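# Set a snap trap using three robot arms

## Task

Cock the snap trap. The arms are fixed on the tabletop at roughly these scene-frame positions in metres, with facing measured in degrees counter-clockwise from +x: arm1 at x=-0.06 y=-0.43 z=+0.72 facing +90; arm2 at x=-0.50 y=+0.00 z=+0.72 facing +0; arm3 at x=+0.58 y=+0.00 z=+0.72 facing +180. Rotate the hammer across to the opposite side and keep it there under the hold-down bar. Lift the yellow pedal so the lip of its catch rests over the end of the bar. The trap must finish flat on the table. You may use any number of the arms. Anything held in place only by a robot at the end does not count. Finish by releasing everything and moving the arms away.

## Robot and tools

Robots. There are three identical i2rt Big YAM arms, named arm1, arm2 and arm3. Each has six revolute joints, a two-finger gripper and a wrist camera. With joints 1 and 6 at 0 and the hand level and pointing ahead, the wrist camera rides on top of the hand and looks toward the fingertips. The hand reaches about 1.0 m from the joint 1 axis. There are also two fixed room cameras, cam_high and cam_low.

Frames. Everything uses one scene frame with its origin on the floor and +z up. The table top is near z=0.72. The arm feet are at the positions given in the task: arm1 faces +y, arm2 faces +x, and arm3 faces -x. The hand point is midway between the fingertips. The hand's z axis runs along the fingers, and the fingers open and close along its y axis.

Joints. All motion commands are absolute joint targets, not offsets. Angles are in radians and the gripper in metres:
- joint1_rad, -2.879 to 2.879: turns the whole arm about its foot. Positive is counter-clockwise seen from above, and 0 unfolds the arm along its facing direction.
- joint2_rad, 0 to 3.141: the shoulder. At 0 the upper arm lies roughly level, pointing backward. Increasing it raises the arm and then swings it forward.
- joint3_rad, 0 to 3.019: the elbow. At 0 the forearm is folded against the upper arm, and larger values open it.
- joint4_rad, -1.692 to 1.57: hand pitch. Positive tilts the fingers up.
- joint5_rad, -1.57 to 1.57: sideways hand swing. Positive goes to the arm's right.
- joint6_rad, -2.094 to 2.094: hand roll. Positive is clockwise when viewed from behind the hand.
- gripper_m, 0 to 0.093: the gap between the fingertips. Each finger pad squeezes with roughly 50 to 62 N at most, and some grippers are weaker.
A joint counts as arrived within these tolerances: ±0.045, ±0.14, ±0.09, ±0.055, ±0.03, ±0.035, and ±0.003 for the gripper. The joints move at different speeds, so the hand can sweep a wide arc between postures. One action lasts 15 s at most.

execute_actions. The argument actions is a list holding exactly one action, or no action at all. An empty list only reports state and images. An action is an object keyed by "arm1", "arm2" and/or "arm3". Each key holds {"joints": {...}}, and inside it each joint name maps to its absolute target. Joints and arms left out are not commanded, but they may still be driving toward an earlier target. All commanded motions start together and may finish at different times. Any unknown key or out-of-range number rejects the whole call, and nothing moves. Example: {"arm1": {"joints": {"gripper_m": 0.05}}, "arm2": {"joints": {"joint1_rad": 0.3}}}. The optional cameras argument lists which images to return, chosen from arm1_cam_wrist, arm2_cam_wrist, arm3_cam_wrist, cam_high, cam_low or "all". Leaving it out, giving null or giving ["all"] returns every camera, and [] returns none. The images are taken when the call ends, and the pictures line gives their order.

wait: seconds, from 0 to 10. It commands nothing new and returns the same things as an empty action.

zoom_image: camera (one of the five names) and region [x0, y0, x1, y1] in pixels, measured from the top-left of that camera's most recent full image. The region can be at most 504 by 504.

finished_scene: scene, the number of the scene being closed (the schema accepts 1 to 2). It cannot be undone, and it reports whether the goal was met. The trap has to stay set on its own afterwards. A reply that contains no tool call also ends things.

Reading results. joint_positions gives the current angles. joint_status tells how each commanded motion ended:
- off_target: the joint stopped short and may still be pushing.
- contact_stop or time_out: the joint holds where it stopped. A joint that ran out of time may keep a target up to 0.375, 0.375, 0.113, 0.225, 0.075 and 0.3 rad away (joints 1 to 6) and keep pushing. If the path clears, it moves there unprompted.
- not_followed: a safety check blocked that arm's joint targets, and a "joint command not followed" line usually gives a cause. The gripper part of the action still runs. Blocked targets may be retried on later actions until new valid targets arrive.
- limit_stop_at_motor_heat: a heat stop interrupted the joint. Its distance from the target then tells you nothing about contact, so send the target again.
on_its_own lists what the arms are doing without a command from this call. Its "held at" value is the held target, not the current position. Once any result reports a stop, the later motion, wait and finish calls in that same reply are skipped.

Cautions. The arms keep pushing after contact, and they can push hard. To relieve a stalled joint, command it to its reported position. A very small change of target may produce no motion. A joint carrying a load can sag. Holding loads heats the motors, even while you are thinking, because the robot keeps your last command the whole time. MOTOR HOT appears at 85 °C. At 100 °C an OVER-TEMPERATURE FAULT drops that arm until it cools. Two robots pressing hard against each other ends the run in failure, and a hard hit can do the same. No state line reports robot-to-robot contact. The anti-collision check can react late, and it ignores fingers, gripper housings and wrist cameras. Objects touching robots do not count as contact. The arms do not coordinate with each other. Do not knock the trap or anything else out of the work area, and avoid drops, slips, slams and forceful shoves. Faster robot motion is better.

Each tool is called after "Emit:" by a JSON object that holds its "method" and its "body".

## Session

Emit:
{"method": "execute_actions", "body": {"actions": []}}

Scene clock: 0.00 s.
Motor temperatures (°C, as the motors report them): arm1=[29 27 26 28 29 28] | arm2=[30 28 29 27 27 27] | arm3=[27 26 29 28 26 28]
arm1.joint_positions: joint1_rad=+0.008 joint2_rad=+0.429 joint3_rad=+1.477 joint4_rad=-1.542 joint5_rad=-0.011 joint6_rad=+0.004 gripper_m=+0.094
arm1.joint_status: not commanded
arm1.hand: x=-0.0585 y=-0.3153 z=+1.3636 quat_wxyz=(-0.358, +0.605, -0.610, -0.366) (m; scene frame)
arm2.joint_positions: joint1_rad=+0.012 joint2_rad=+0.426 joint3_rad=+1.479 joint4_rad=-1.548 joint5_rad=+0.013 joint6_rad=-0.015 gripper_m=+0.095
arm2.joint_status: not commanded
arm2.hand: x=-0.3895 y=-0.0094 z=+1.2918 quat_wxyz=(-0.512, -0.006, -0.859, +0.010) (m; scene frame)
arm3.joint_positions: joint1_rad=-0.005 joint2_rad=+0.449 joint3_rad=+1.476 joint4_rad=-1.547 joint5_rad=-0.006 joint6_rad=-0.002 gripper_m=+0.095
arm3.joint_status: not commanded
arm3.hand: x=+0.4561 y=-0.0048 z=+1.3201 quat_wxyz=(-0.011, -0.866, -0.018, +0.500) (m; scene frame)
pictures: arm1_cam_wrist, arm2_cam_wrist, arm3_cam_wrist, cam_high, cam_low
Images, in order (width x height): arm1_cam_wrist 616x616, arm2_cam_wrist 616x616, arm3_cam_wrist 616x616, cam_high 896x504, cam_low 896x504.

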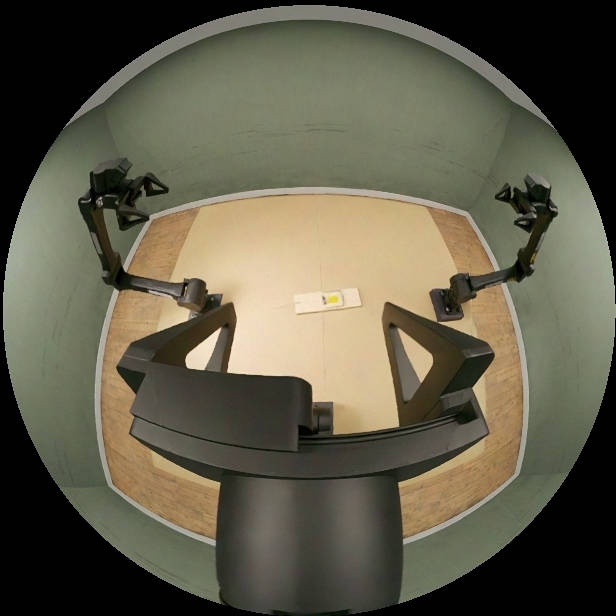

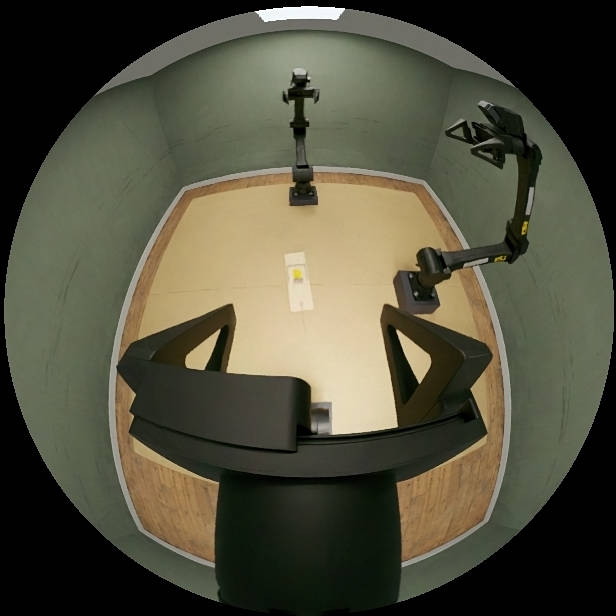

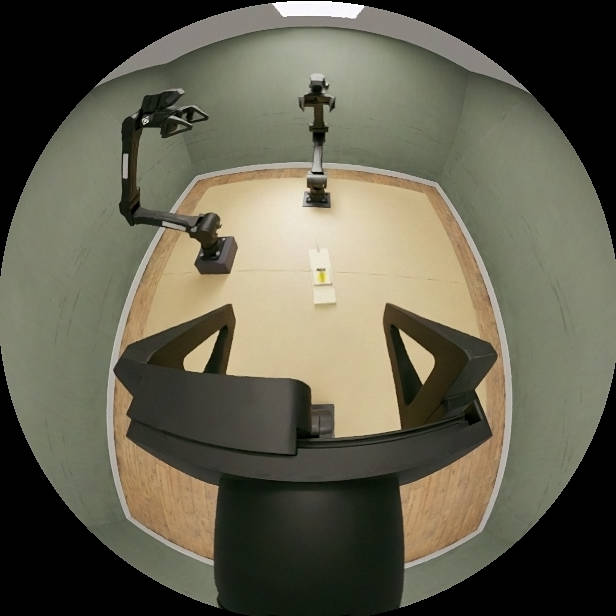

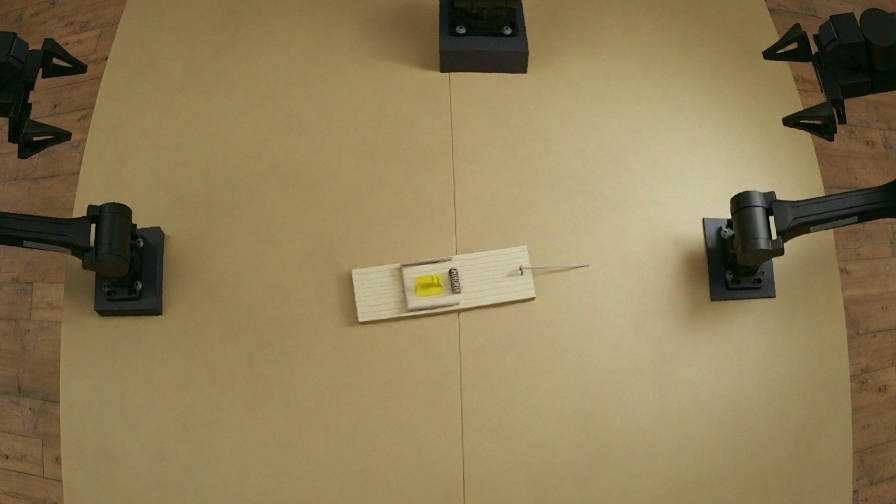

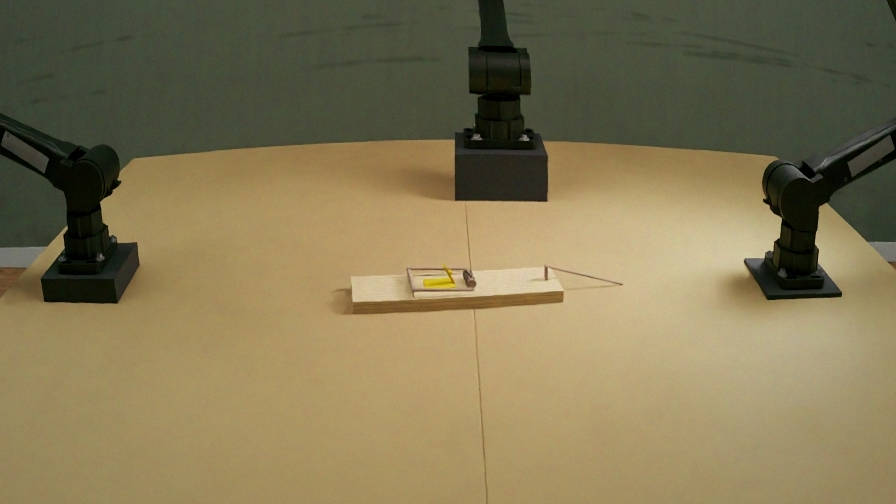

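Emit:
{"method": "zoom_image", "body": {"camera": "cam_high", "region": [330, 220, 610, 350]}}

Emit:
{"method": "zoom_image", "body": {"camera": "cam_low", "region": [330, 240, 640, 330]}}

Region (330, 220, 610, 350) of cam_high's 896x504 image, scaled by 1.800, with more detail than that image has; it fills the top 234 rows of this view, and the rest is white.

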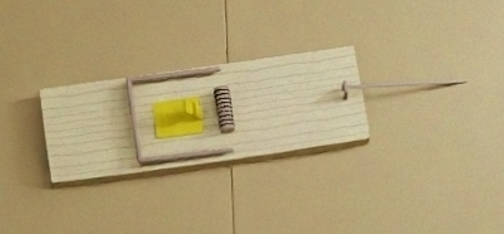

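Region (330, 240, 640, 330) of cam_low's 896x504 image, scaled by 1.626, with more detail than that image has; it fills the top 146 rows of this view, and the rest is white.

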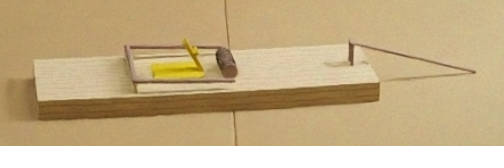

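Emit:
{"method": "zoom_image", "body": {"camera": "cam_low", "region": [395, 250, 495, 310]}}

Emit:
{"method": "zoom_image", "body": {"camera": "cam_high", "region": [390, 245, 480, 325]}}

Emit:
{"method": "zoom_image", "body": {"camera": "cam_low", "region": [520, 250, 640, 310]}}

Region (395, 250, 495, 310) of cam_low's 896x504 image, scaled by 5.040, with more detail than that image has; it fills the top 302 rows of this view, and the rest is white.

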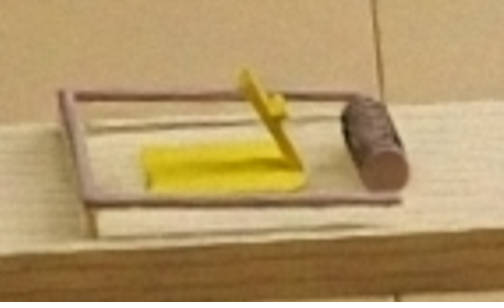

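Region (390, 245, 480, 325) of cam_high's 896x504 image, scaled by 5.600, with more detail than that image has.

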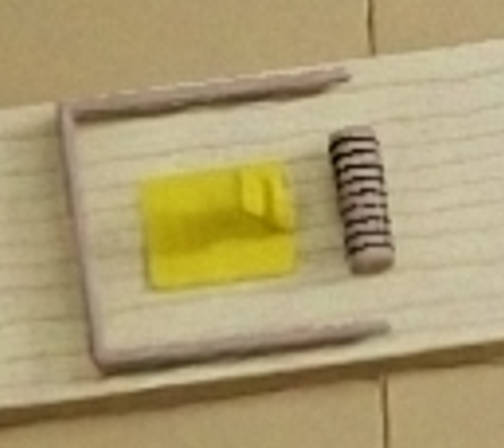

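Region (520, 250, 640, 310) of cam_low's 896x504 image, scaled by 4.200, with more detail than that image has.

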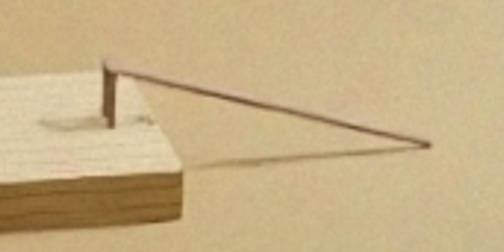

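Emit:
{"method": "execute_actions", "body": {"actions": [{"arm1": {"joints": {"joint4_rad": -1.0}}, "arm2": {"joints": {"joint3_rad": 0.95}}, "arm3": {"joints": {"joint2_rad": 1.0}}}], "cameras": []}}

Scene clock: 39.93 s.
Motor temperatures (°C, as the motors report them): arm1=[29 27 29 28 29 28] | arm2=[30 28 31 27 27 27] | arm3=[27 27 32 28 26 28]
arm1.joint_positions: joint1_rad=+0.008 joint2_rad=+0.429 joint3_rad=+1.477 joint4_rad=-1.020 joint5_rad=-0.011 joint6_rad=+0.004 gripper_m=+0.094
arm1.joint_status: all done
arm1.hand: x=-0.0579 y=-0.2857 z=+1.4868 quat_wxyz=(-0.504, +0.493, -0.495, -0.509) (m; scene frame)
arm2.joint_positions: joint1_rad=+0.012 joint2_rad=+0.426 joint3_rad=+0.950 joint4_rad=-1.548 joint5_rad=+0.013 joint6_rad=-0.015 gripper_m=+0.095
arm2.joint_status: all done
arm2.hand: x=-0.3365 y=-0.0082 z=+1.0577 quat_wxyz=(-0.270, -0.003, -0.963, +0.007) (m; scene frame)
arm3.joint_positions: joint1_rad=-0.005 joint2_rad=+1.005 joint3_rad=+1.471 joint4_rad=-1.547 joint5_rad=-0.006 joint6_rad=-0.002 gripper_m=+0.095
arm3.joint_status: all done
arm3.hand: x=+0.2448 y=-0.0125 z=+1.1992 quat_wxyz=(-0.007, -0.971, -0.019, +0.240) (m; scene frame)
pictures: none
No camera images: the call's "cameras" was empty. Leave "cameras" out to get every camera's image.

Emit:
{"method": "execute_actions", "body": {"actions": []}}

Scene clock: 127.43 s.
Motor temperatures (°C, as the motors report them): arm1=[29 27 31 28 29 28] | arm2=[30 28 34 27 27 27] | arm3=[27 27 36 28 26 28]
arm1.joint_positions: joint1_rad=+0.008 joint2_rad=+0.429 joint3_rad=+1.477 joint4_rad=-1.020 joint5_rad=-0.011 joint6_rad=+0.004 gripper_m=+0.094
arm1.joint_status: all done
arm1.hand: x=-0.0579 y=-0.2857 z=+1.4868 quat_wxyz=(-0.504, +0.493, -0.495, -0.509) (m; scene frame)
arm2.joint_positions: joint1_rad=+0.012 joint2_rad=+0.426 joint3_rad=+0.950 joint4_rad=-1.548 joint5_rad=+0.013 joint6_rad=-0.015 gripper_m=+0.095
arm2.joint_status: all done
arm2.hand: x=-0.3365 y=-0.0082 z=+1.0577 quat_wxyz=(-0.270, -0.003, -0.963, +0.007) (m; scene frame)
arm3.joint_positions: joint1_rad=-0.005 joint2_rad=+1.005 joint3_rad=+1.471 joint4_rad=-1.547 joint5_rad=-0.006 joint6_rad=-0.002 gripper_m=+0.095
arm3.joint_status: all done
arm3.hand: x=+0.2448 y=-0.0125 z=+1.1992 quat_wxyz=(-0.007, -0.971, -0.019, +0.240) (m; scene frame)
pictures: arm1_cam_wrist, arm2_cam_wrist, arm3_cam_wrist, cam_high, cam_low
Images, in order (width x height): arm1_cam_wrist 616x616, arm2_cam_wrist 616x616, arm3_cam_wrist 616x616, cam_high 896x504, cam_low 896x504.

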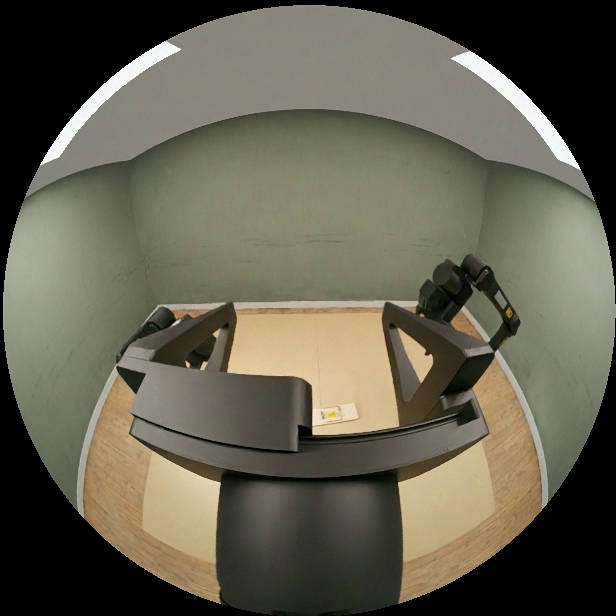

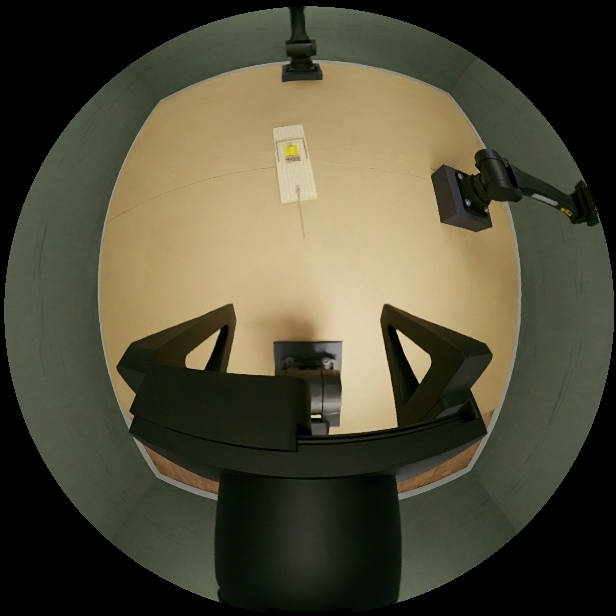

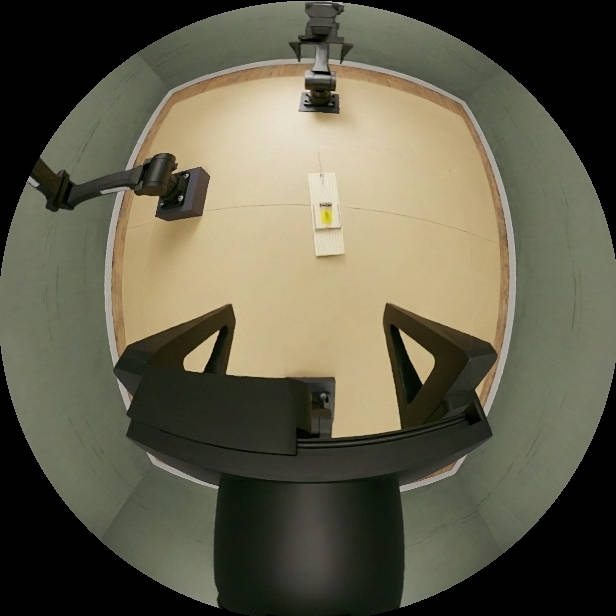

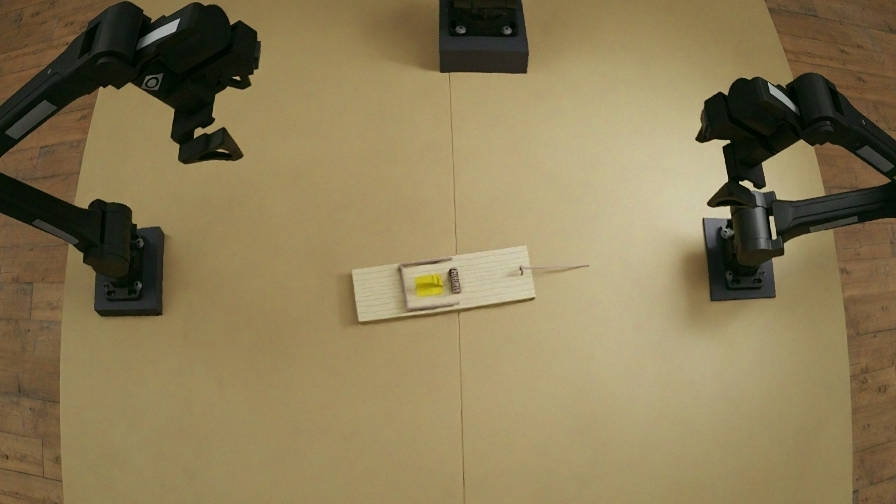

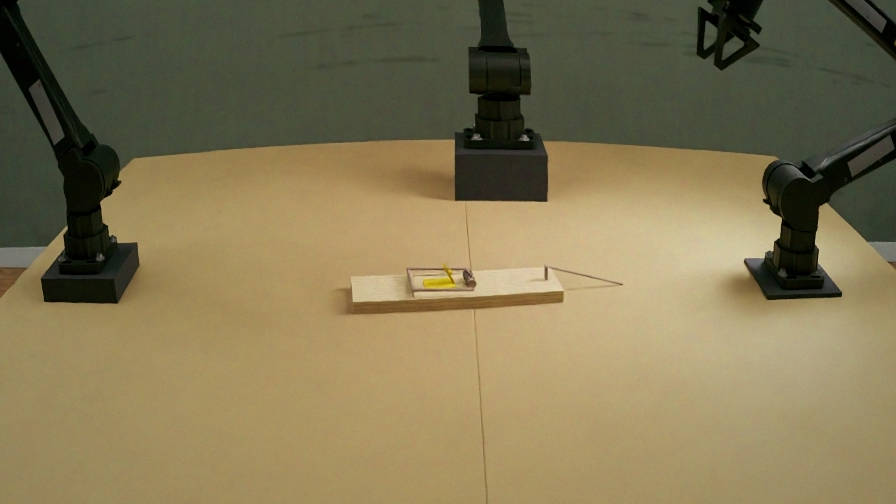

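Emit:
{"method": "zoom_image", "body": {"camera": "cam_low", "region": [670, 0, 830, 90]}}

Emit:
{"method": "zoom_image", "body": {"camera": "arm1_cam_wrist", "region": [400, 240, 540, 380]}}

Emit:
{"method": "zoom_image", "body": {"camera": "cam_high", "region": [120, 0, 300, 180]}}

Region (670, 0, 830, 90) of cam_low's 896x504 image, scaled by 3.150, with more detail than that image has; it fills the top 284 rows of this view, and the rest is white.

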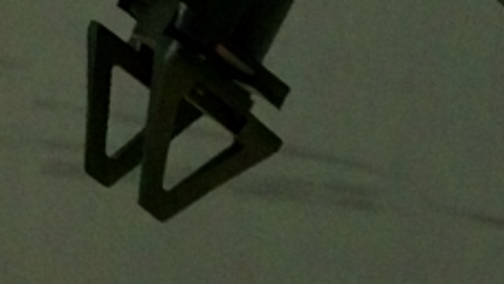

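Region (400, 240, 540, 380) of arm1_cam_wrist's 616x616 image, scaled by 3.600, with more detail than that image has.

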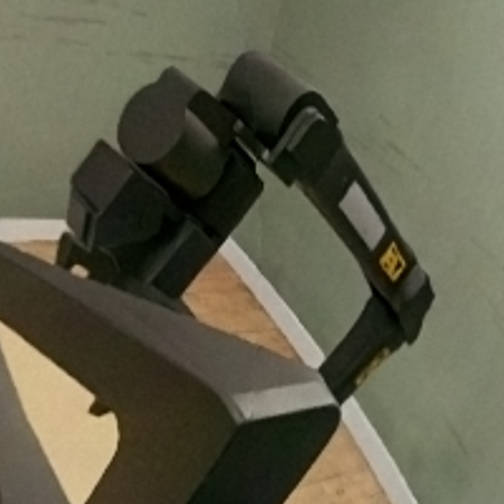

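Region (120, 0, 300, 180) of cam_high's 896x504 image, scaled by 2.800, with more detail than that image has.

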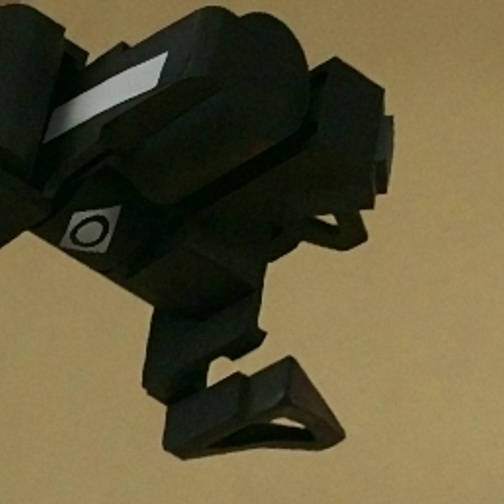

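Emit:
{"method": "execute_actions", "body": {"actions": [{"arm1": {"joints": {"joint1_rad": -0.289, "joint2_rad": 1.487, "joint3_rad": 0.73, "joint4_rad": -0.112, "joint5_rad": 0.0, "joint6_rad": -0.536, "gripper_m": 0.03}}, "arm2": {"joints": {"joint1_rad": 0.073, "joint2_rad": 0.944, "joint3_rad": 0.617, "joint4_rad": -0.891, "joint5_rad": 0.0, "joint6_rad": -0.073, "gripper_m": 0.03}}, "arm3": {"joints": {"joint1_rad": -0.188, "joint2_rad": 1.0, "joint3_rad": 0.45, "joint4_rad": -0.2, "joint5_rad": 0.0, "joint6_rad": 0.0, "gripper_m": 0.0}}}]}}

Scene clock: 214.63 s.
Motor temperatures (°C, as the motors report them): arm1=[29 27 31 28 29 28] | arm2=[30 28 35 27 27 27] | arm3=[27 27 38 28 26 28]
arm1.joint_positions: joint1_rad=-0.281 joint2_rad=+1.471 joint3_rad=+0.717 joint4_rad=-0.130 joint5_rad=-0.002 joint6_rad=-0.527 gripper_m=+0.030
arm1.joint_status: all done
arm1.hand: x=+0.0827 y=+0.0350 z=+0.8601 quat_wxyz=(-0.311, +0.738, -0.585, -0.124) (m; scene frame)
arm2.joint_positions: joint1_rad=+0.065 joint2_rad=+0.932 joint3_rad=+0.608 joint4_rad=-0.903 joint5_rad=+0.003 joint6_rad=-0.059 gripper_m=+0.030
arm2.joint_status: all done
arm2.hand: x=-0.2048 y=+0.0090 z=+0.8497 quat_wxyz=(-0.171, +0.046, -0.984, -0.001) (m; scene frame)
arm3.joint_positions: joint1_rad=-0.182 joint2_rad=+0.999 joint3_rad=+0.440 joint4_rad=-0.221 joint5_rad=-0.002 joint6_rad=-0.002 gripper_m=+0.001
arm3.joint_status: all done
arm3.hand: x=+0.2104 y=+0.0526 z=+0.8684 quat_wxyz=(+0.027, -0.921, +0.064, +0.382) (m; scene frame)
pictures: arm1_cam_wrist, arm2_cam_wrist, arm3_cam_wrist, cam_high, cam_low
Images, in order (width x height): arm1_cam_wrist 616x616, arm2_cam_wrist 616x616, arm3_cam_wrist 616x616, cam_high 896x504, cam_low 896x504.

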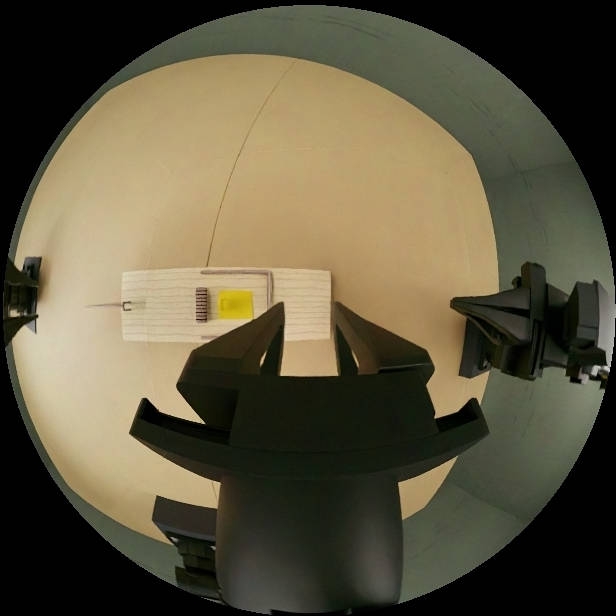

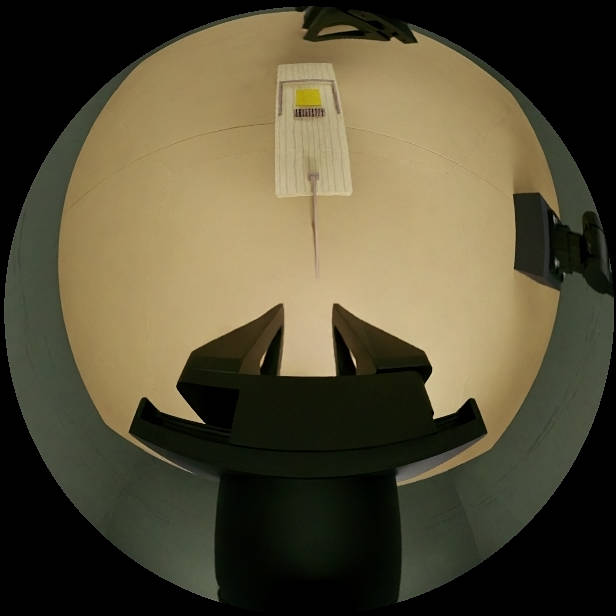

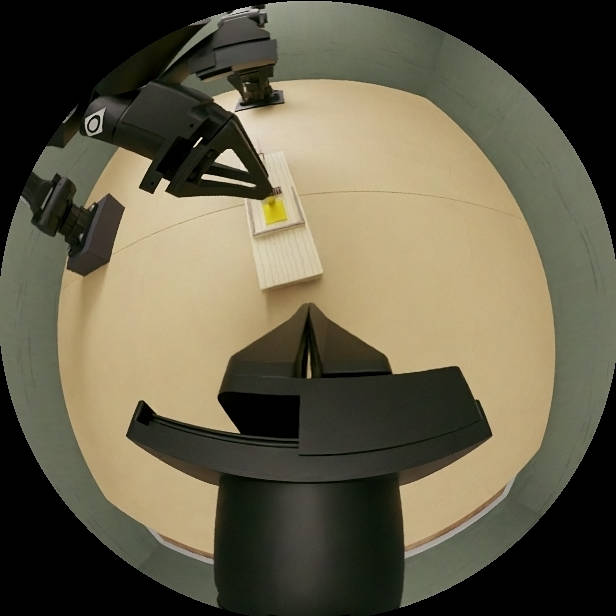

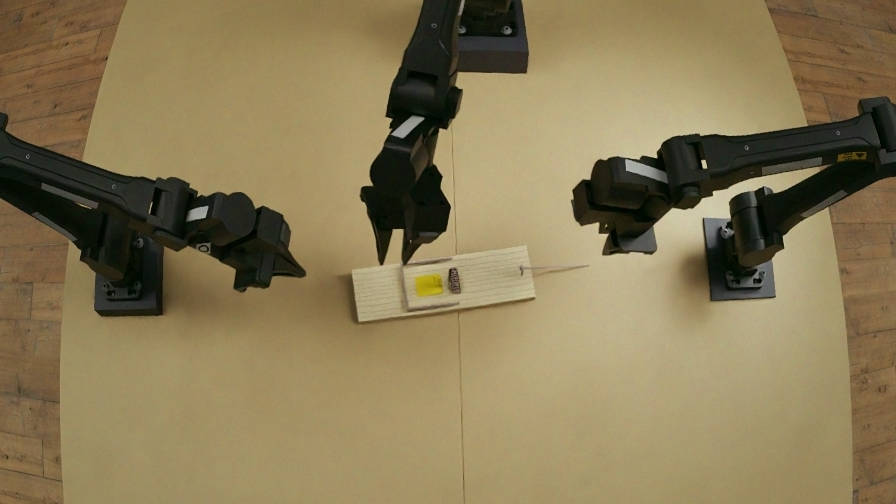

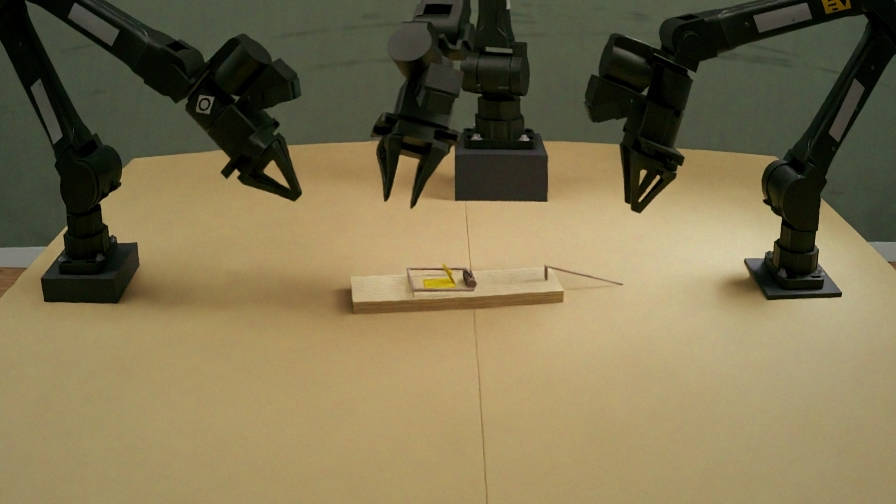

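Emit:
{"method": "zoom_image", "body": {"camera": "cam_high", "region": [280, 170, 480, 340]}}

Emit:
{"method": "zoom_image", "body": {"camera": "cam_low", "region": [200, 60, 480, 320]}}

Emit:
{"method": "zoom_image", "body": {"camera": "arm1_cam_wrist", "region": [80, 240, 380, 400]}}

Region (280, 170, 480, 340) of cam_high's 896x504 image, scaled by 2.520, with more detail than that image has; it fills the top 428 rows of this view, and the rest is white.

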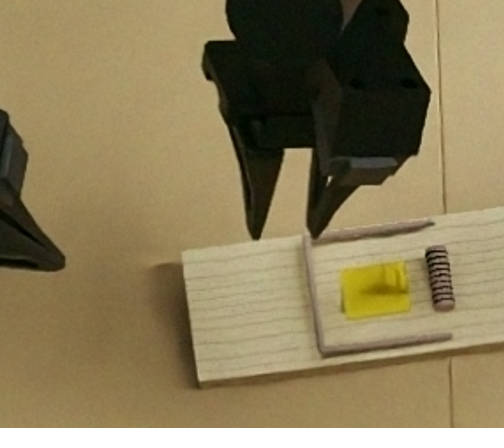

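Region (200, 60, 480, 320) of cam_low's 896x504 image, scaled by 1.800, with more detail than that image has; it fills the top 468 rows of this view, and the rest is white.

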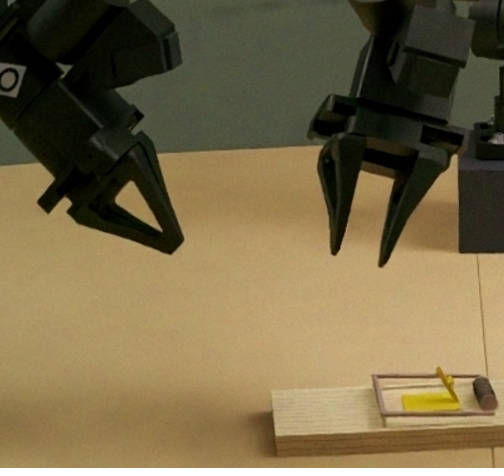

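Region (80, 240, 380, 400) of arm1_cam_wrist's 616x616 image, scaled by 1.680, with more detail than that image has; it fills the top 269 rows of this view, and the rest is white.

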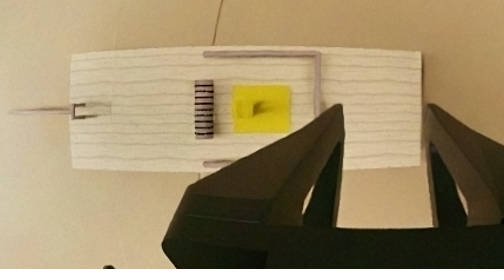

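Emit:
{"method": "zoom_image", "body": {"camera": "cam_high", "region": [500, 150, 700, 320]}}

Emit:
{"method": "zoom_image", "body": {"camera": "cam_low", "region": [520, 60, 760, 320]}}

Region (500, 150, 700, 320) of cam_high's 896x504 image, scaled by 2.520, with more detail than that image has; it fills the top 428 rows of this view, and the rest is white.

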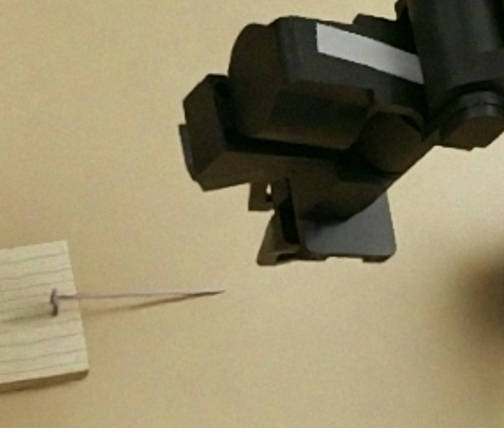

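Region (520, 60, 760, 320) of cam_low's 896x504 image, scaled by 1.938, with more detail than that image has; it fills the left 465 columns of this view, and the rest is white.

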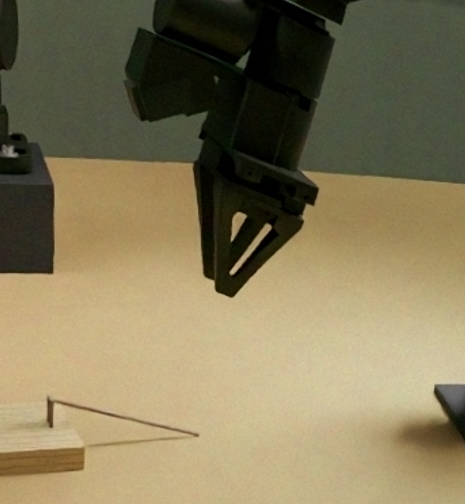

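Emit:
{"method": "execute_actions", "body": {"actions": [{"arm1": {"joints": {"joint1_rad": -0.16}}, "arm2": {"joints": {"joint1_rad": 0.02, "joint2_rad": 1.143, "joint3_rad": 0.515, "joint4_rad": -0.575, "joint6_rad": -0.127}}, "arm3": {"joints": {"joint1_rad": -0.218, "joint2_rad": 1.26, "joint3_rad": 0.465, "joint4_rad": 0.12, "joint5_rad": -0.235, "joint6_rad": -0.198, "gripper_m": 0.093}}}]}}

Scene clock: 305.70 s.
Motor temperatures (°C, as the motors report them): arm1=[29 28 33 28 29 28] | arm2=[30 28 37 27 27 27] | arm3=[27 27 38 28 26 28]
arm1.joint_positions: joint1_rad=-0.156 joint2_rad=+1.471 joint3_rad=+0.717 joint4_rad=-0.130 joint5_rad=+0.000 joint6_rad=-0.529 gripper_m=+0.030
arm1.joint_status: all done
arm1.hand: x=+0.0239 y=+0.0491 z=+0.8603 quat_wxyz=(-0.303, +0.774, -0.538, -0.143) (m; scene frame)
arm2.joint_positions: joint1_rad=+0.027 joint2_rad=+1.141 joint3_rad=+0.508 joint4_rad=-0.588 joint5_rad=+0.003 joint6_rad=-0.113 gripper_m=+0.030
arm2.joint_status: all done
arm2.hand: x=-0.1818 y=-0.0014 z=+0.7740 quat_wxyz=(-0.174, +0.054, -0.983, +0.007) (m; scene frame)
arm3.joint_positions: joint1_rad=-0.206 joint2_rad=+1.261 joint3_rad=+0.440 joint4_rad=+0.099 joint5_rad=-0.231 joint6_rad=-0.188 gripper_m=+0.093
arm3.joint_status: all done
arm3.hand: x=+0.1661 y=+0.0295 z=+0.8308 quat_wxyz=(-0.031, -0.905, -0.058, +0.419) (m; scene frame)
pictures: arm1_cam_wrist, arm2_cam_wrist, arm3_cam_wrist, cam_high, cam_low
Images, in order (width x height): arm1_cam_wrist 616x616, arm2_cam_wrist 616x616, arm3_cam_wrist 616x616, cam_high 896x504, cam_low 896x504.

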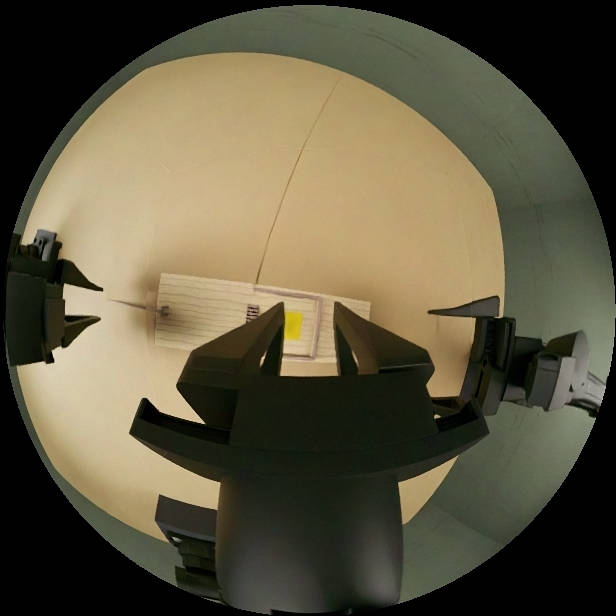

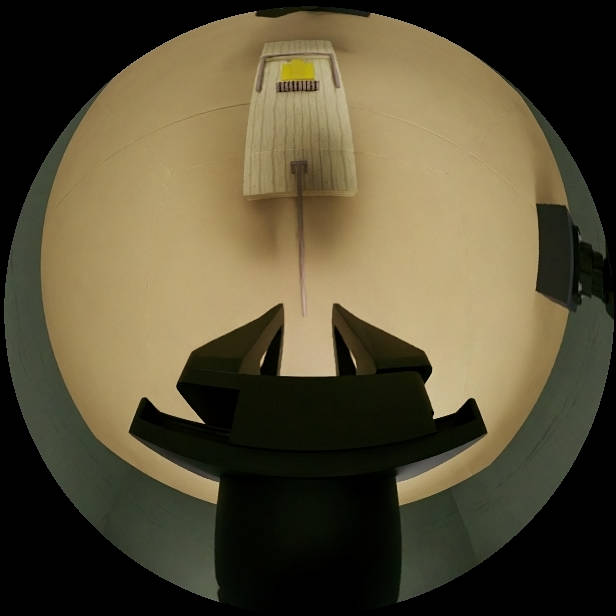

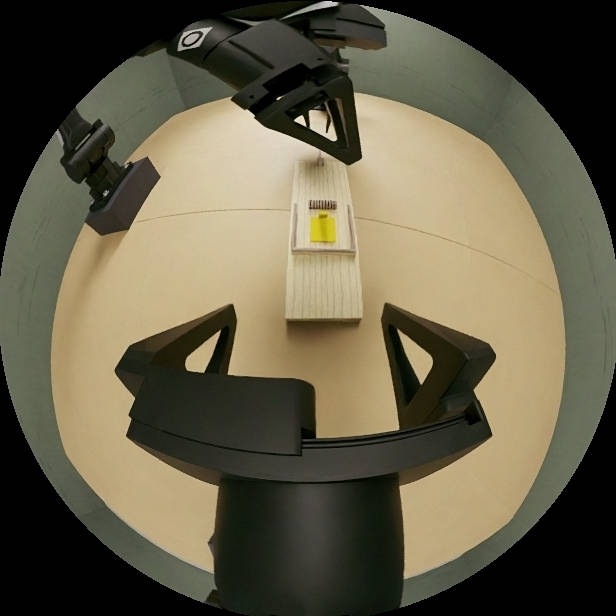

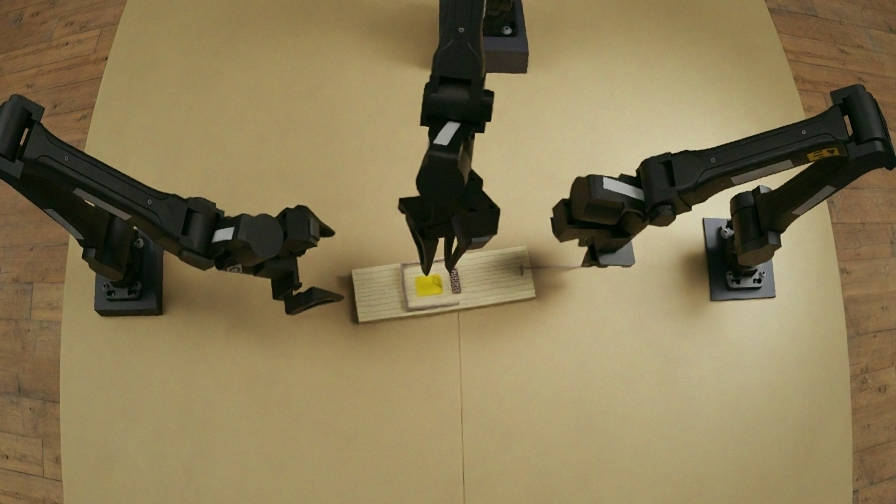

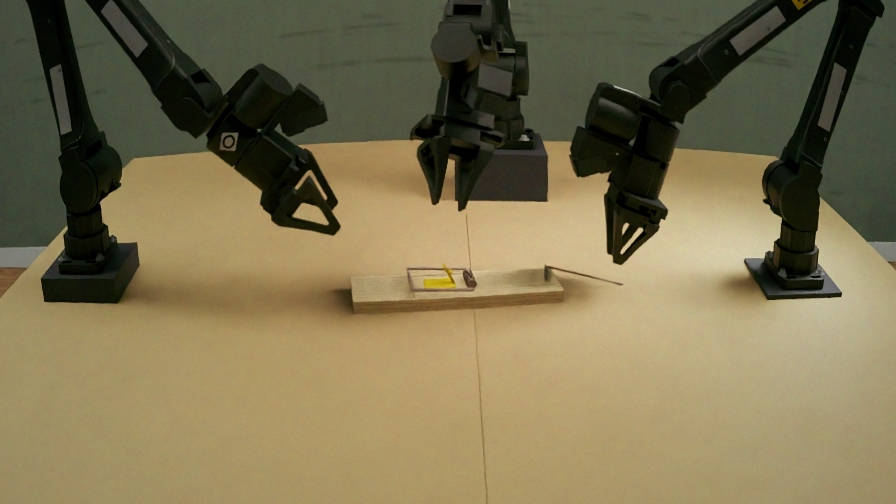

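Emit:
{"method": "zoom_image", "body": {"camera": "cam_low", "region": [530, 200, 690, 320]}}

Emit:
{"method": "zoom_image", "body": {"camera": "cam_low", "region": [260, 160, 500, 330]}}

Region (530, 200, 690, 320) of cam_low's 896x504 image, scaled by 3.150, with more detail than that image has; it fills the top 378 rows of this view, and the rest is white.

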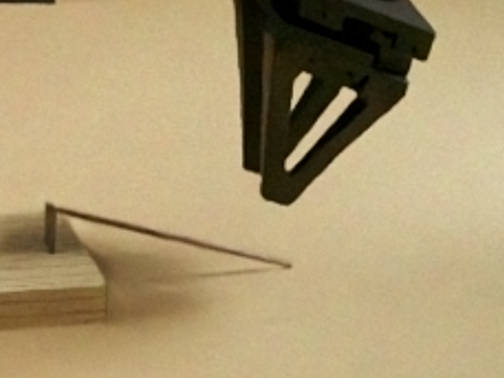

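Region (260, 160, 500, 330) of cam_low's 896x504 image, scaled by 2.100, with more detail than that image has; it fills the top 357 rows of this view, and the rest is white.

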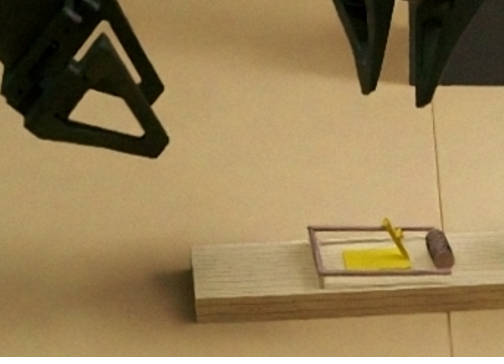

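Emit:
{"method": "execute_actions", "body": {"actions": [{"arm2": {"joints": {"joint2_rad": 0.8, "joint3_rad": 0.45, "joint4_rad": -0.8}}, "arm3": {"joints": {"joint1_rad": -0.228, "joint2_rad": 1.615, "joint4_rad": 0.54, "joint5_rad": -0.24}}}], "cameras": ["arm3_cam_wrist", "cam_high", "cam_low"]}}

Scene clock: 346.30 s.
Motor temperatures (°C, as the motors report them): arm1=[29 28 34 28 29 28] | arm2=[30 28 36 27 27 27] | arm3=[27 27 38 28 27 28]
arm1.joint_positions: joint1_rad=-0.156 joint2_rad=+1.471 joint3_rad=+0.717 joint4_rad=-0.130 joint5_rad=+0.000 joint6_rad=-0.529 gripper_m=+0.030
arm1.joint_status: not commanded
arm1.hand: x=+0.0239 y=+0.0491 z=+0.8603 quat_wxyz=(-0.303, +0.774, -0.538, -0.143) (m; scene frame)
arm2.joint_positions: joint1_rad=+0.027 joint2_rad=+0.799 joint3_rad=+0.444 joint4_rad=-0.790 joint5_rad=+0.003 joint6_rad=-0.113 gripper_m=+0.030
arm2.joint_status: all done
arm2.hand: x=-0.2340 y=-0.0018 z=+0.8203 quat_wxyz=(-0.211, +0.054, -0.976, +0.009) (m; scene frame)
arm3.joint_positions: joint1_rad=-0.214 joint2_rad=+1.613 joint3_rad=+0.441 joint4_rad=+0.519 joint5_rad=-0.236 joint6_rad=-0.189 gripper_m=+0.093
arm3.joint_status: all done
arm3.hand: x=+0.1344 y=+0.0375 z=+0.7648 quat_wxyz=(-0.025, -0.891, -0.059, +0.449) (m; scene frame)
pictures: arm3_cam_wrist, cam_high, cam_low
Images, in order (width x height): arm3_cam_wrist 616x616, cam_high 896x504, cam_low 896x504.

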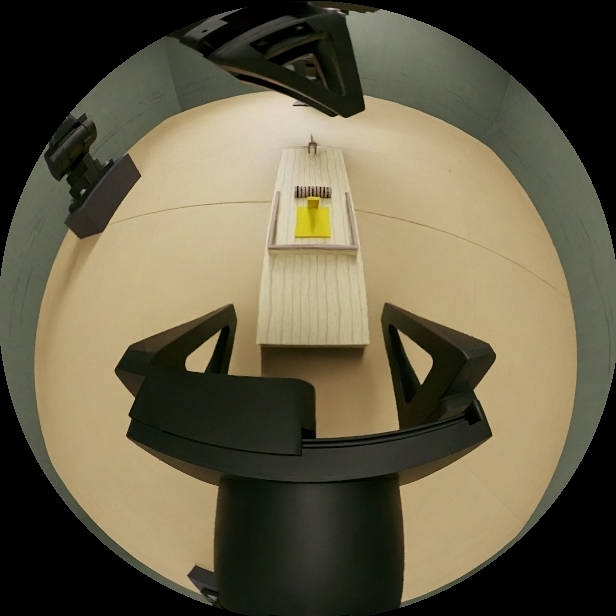

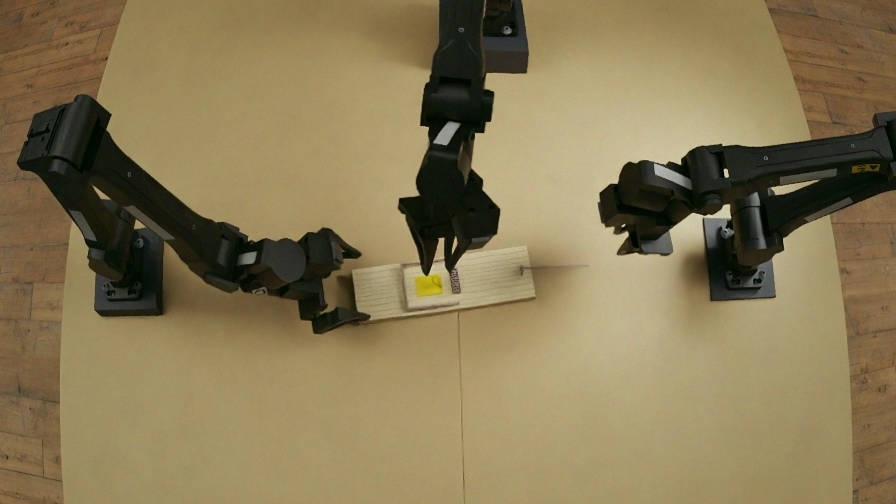

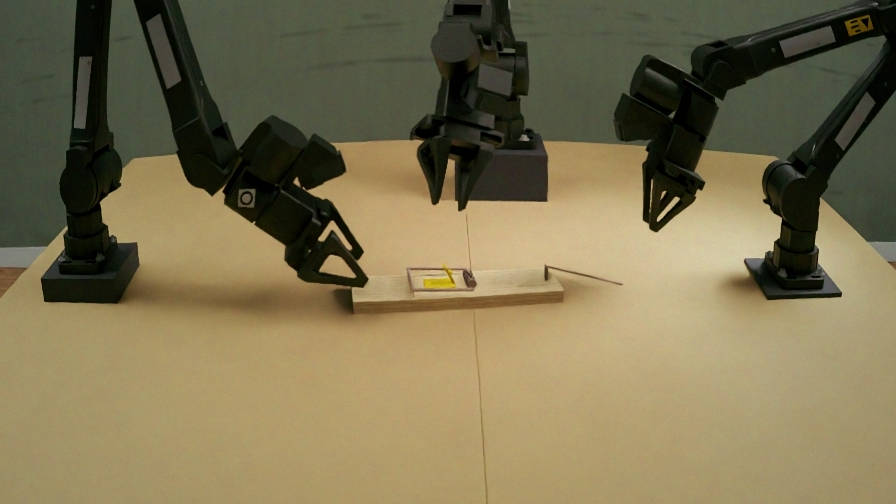

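Emit:
{"method": "zoom_image", "body": {"camera": "cam_low", "region": [270, 200, 490, 330]}}

Emit:
{"method": "zoom_image", "body": {"camera": "arm3_cam_wrist", "region": [200, 130, 420, 380]}}

Region (270, 200, 490, 330) of cam_low's 896x504 image, scaled by 2.291, with more detail than that image has; it fills the top 298 rows of this view, and the rest is white.

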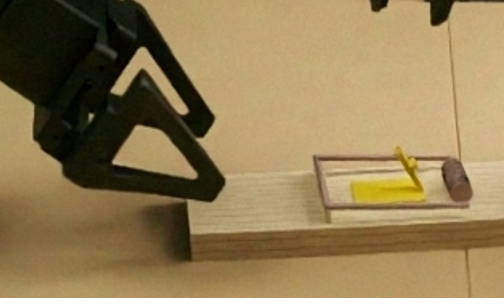

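Region (200, 130, 420, 380) of arm3_cam_wrist's 616x616 image, scaled by 2.016, with more detail than that image has; it fills the left 444 columns of this view, and the rest is white.

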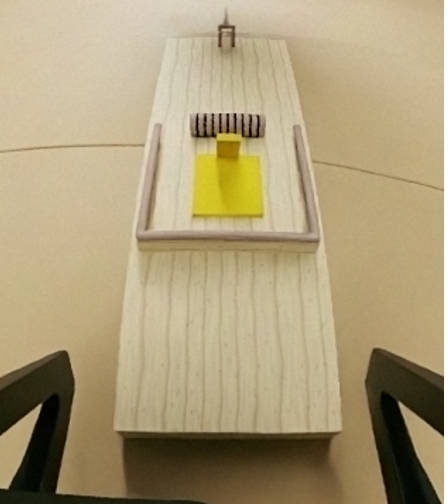

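Emit:
{"method": "execute_actions", "body": {"actions": [{"arm3": {"joints": {"joint1_rad": -0.236, "joint2_rad": 1.742, "joint4_rad": 0.664}}}], "cameras": ["arm3_cam_wrist", "cam_low"]}}

Scene clock: 360.03 s.
Motor temperatures (°C, as the motors report them): arm1=[29 28 34 28 29 28] | arm2=[30 28 37 27 27 27] | arm3=[27 27 37 28 27 28]
arm1.joint_positions: joint1_rad=-0.156 joint2_rad=+1.471 joint3_rad=+0.717 joint4_rad=-0.130 joint5_rad=+0.000 joint6_rad=-0.529 gripper_m=+0.030
arm1.joint_status: not commanded
arm1.hand: x=+0.0239 y=+0.0491 z=+0.8603 quat_wxyz=(-0.303, +0.774, -0.538, -0.143) (m; scene frame)
arm2.joint_positions: joint1_rad=+0.027 joint2_rad=+0.799 joint3_rad=+0.444 joint4_rad=-0.790 joint5_rad=+0.003 joint6_rad=-0.113 gripper_m=+0.030
arm2.joint_status: not commanded
arm2.hand: x=-0.2340 y=-0.0018 z=+0.8203 quat_wxyz=(-0.211, +0.054, -0.976, +0.009) (m; scene frame)
arm3.joint_positions: joint1_rad=-0.222 joint2_rad=+1.740 joint3_rad=+0.443 joint4_rad=+0.642 joint5_rad=-0.236 joint6_rad=-0.189 gripper_m=+0.093
arm3.joint_status: all done
arm3.hand: x=+0.1331 y=+0.0414 z=+0.7353 quat_wxyz=(-0.023, -0.892, -0.056, +0.449) (m; scene frame)
pictures: arm3_cam_wrist, cam_low
Images, in order (width x height): arm3_cam_wrist 616x616, cam_low 896x504.

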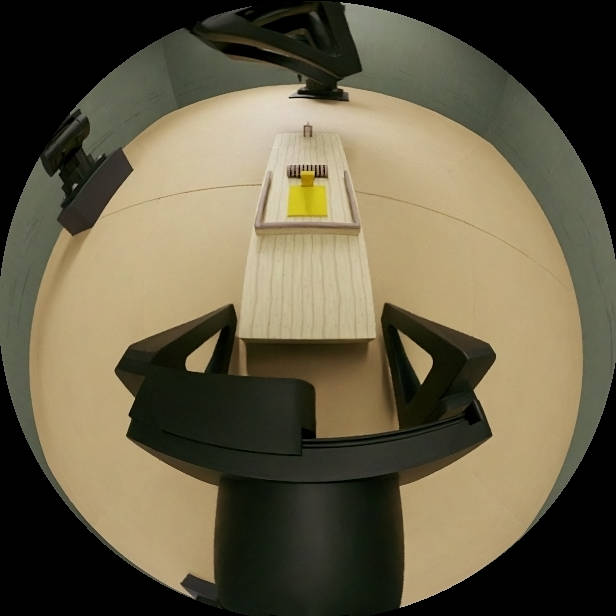

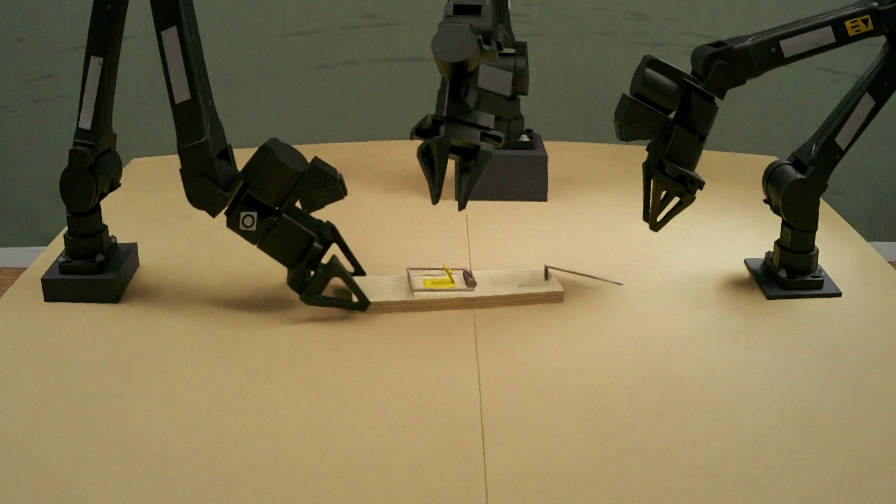

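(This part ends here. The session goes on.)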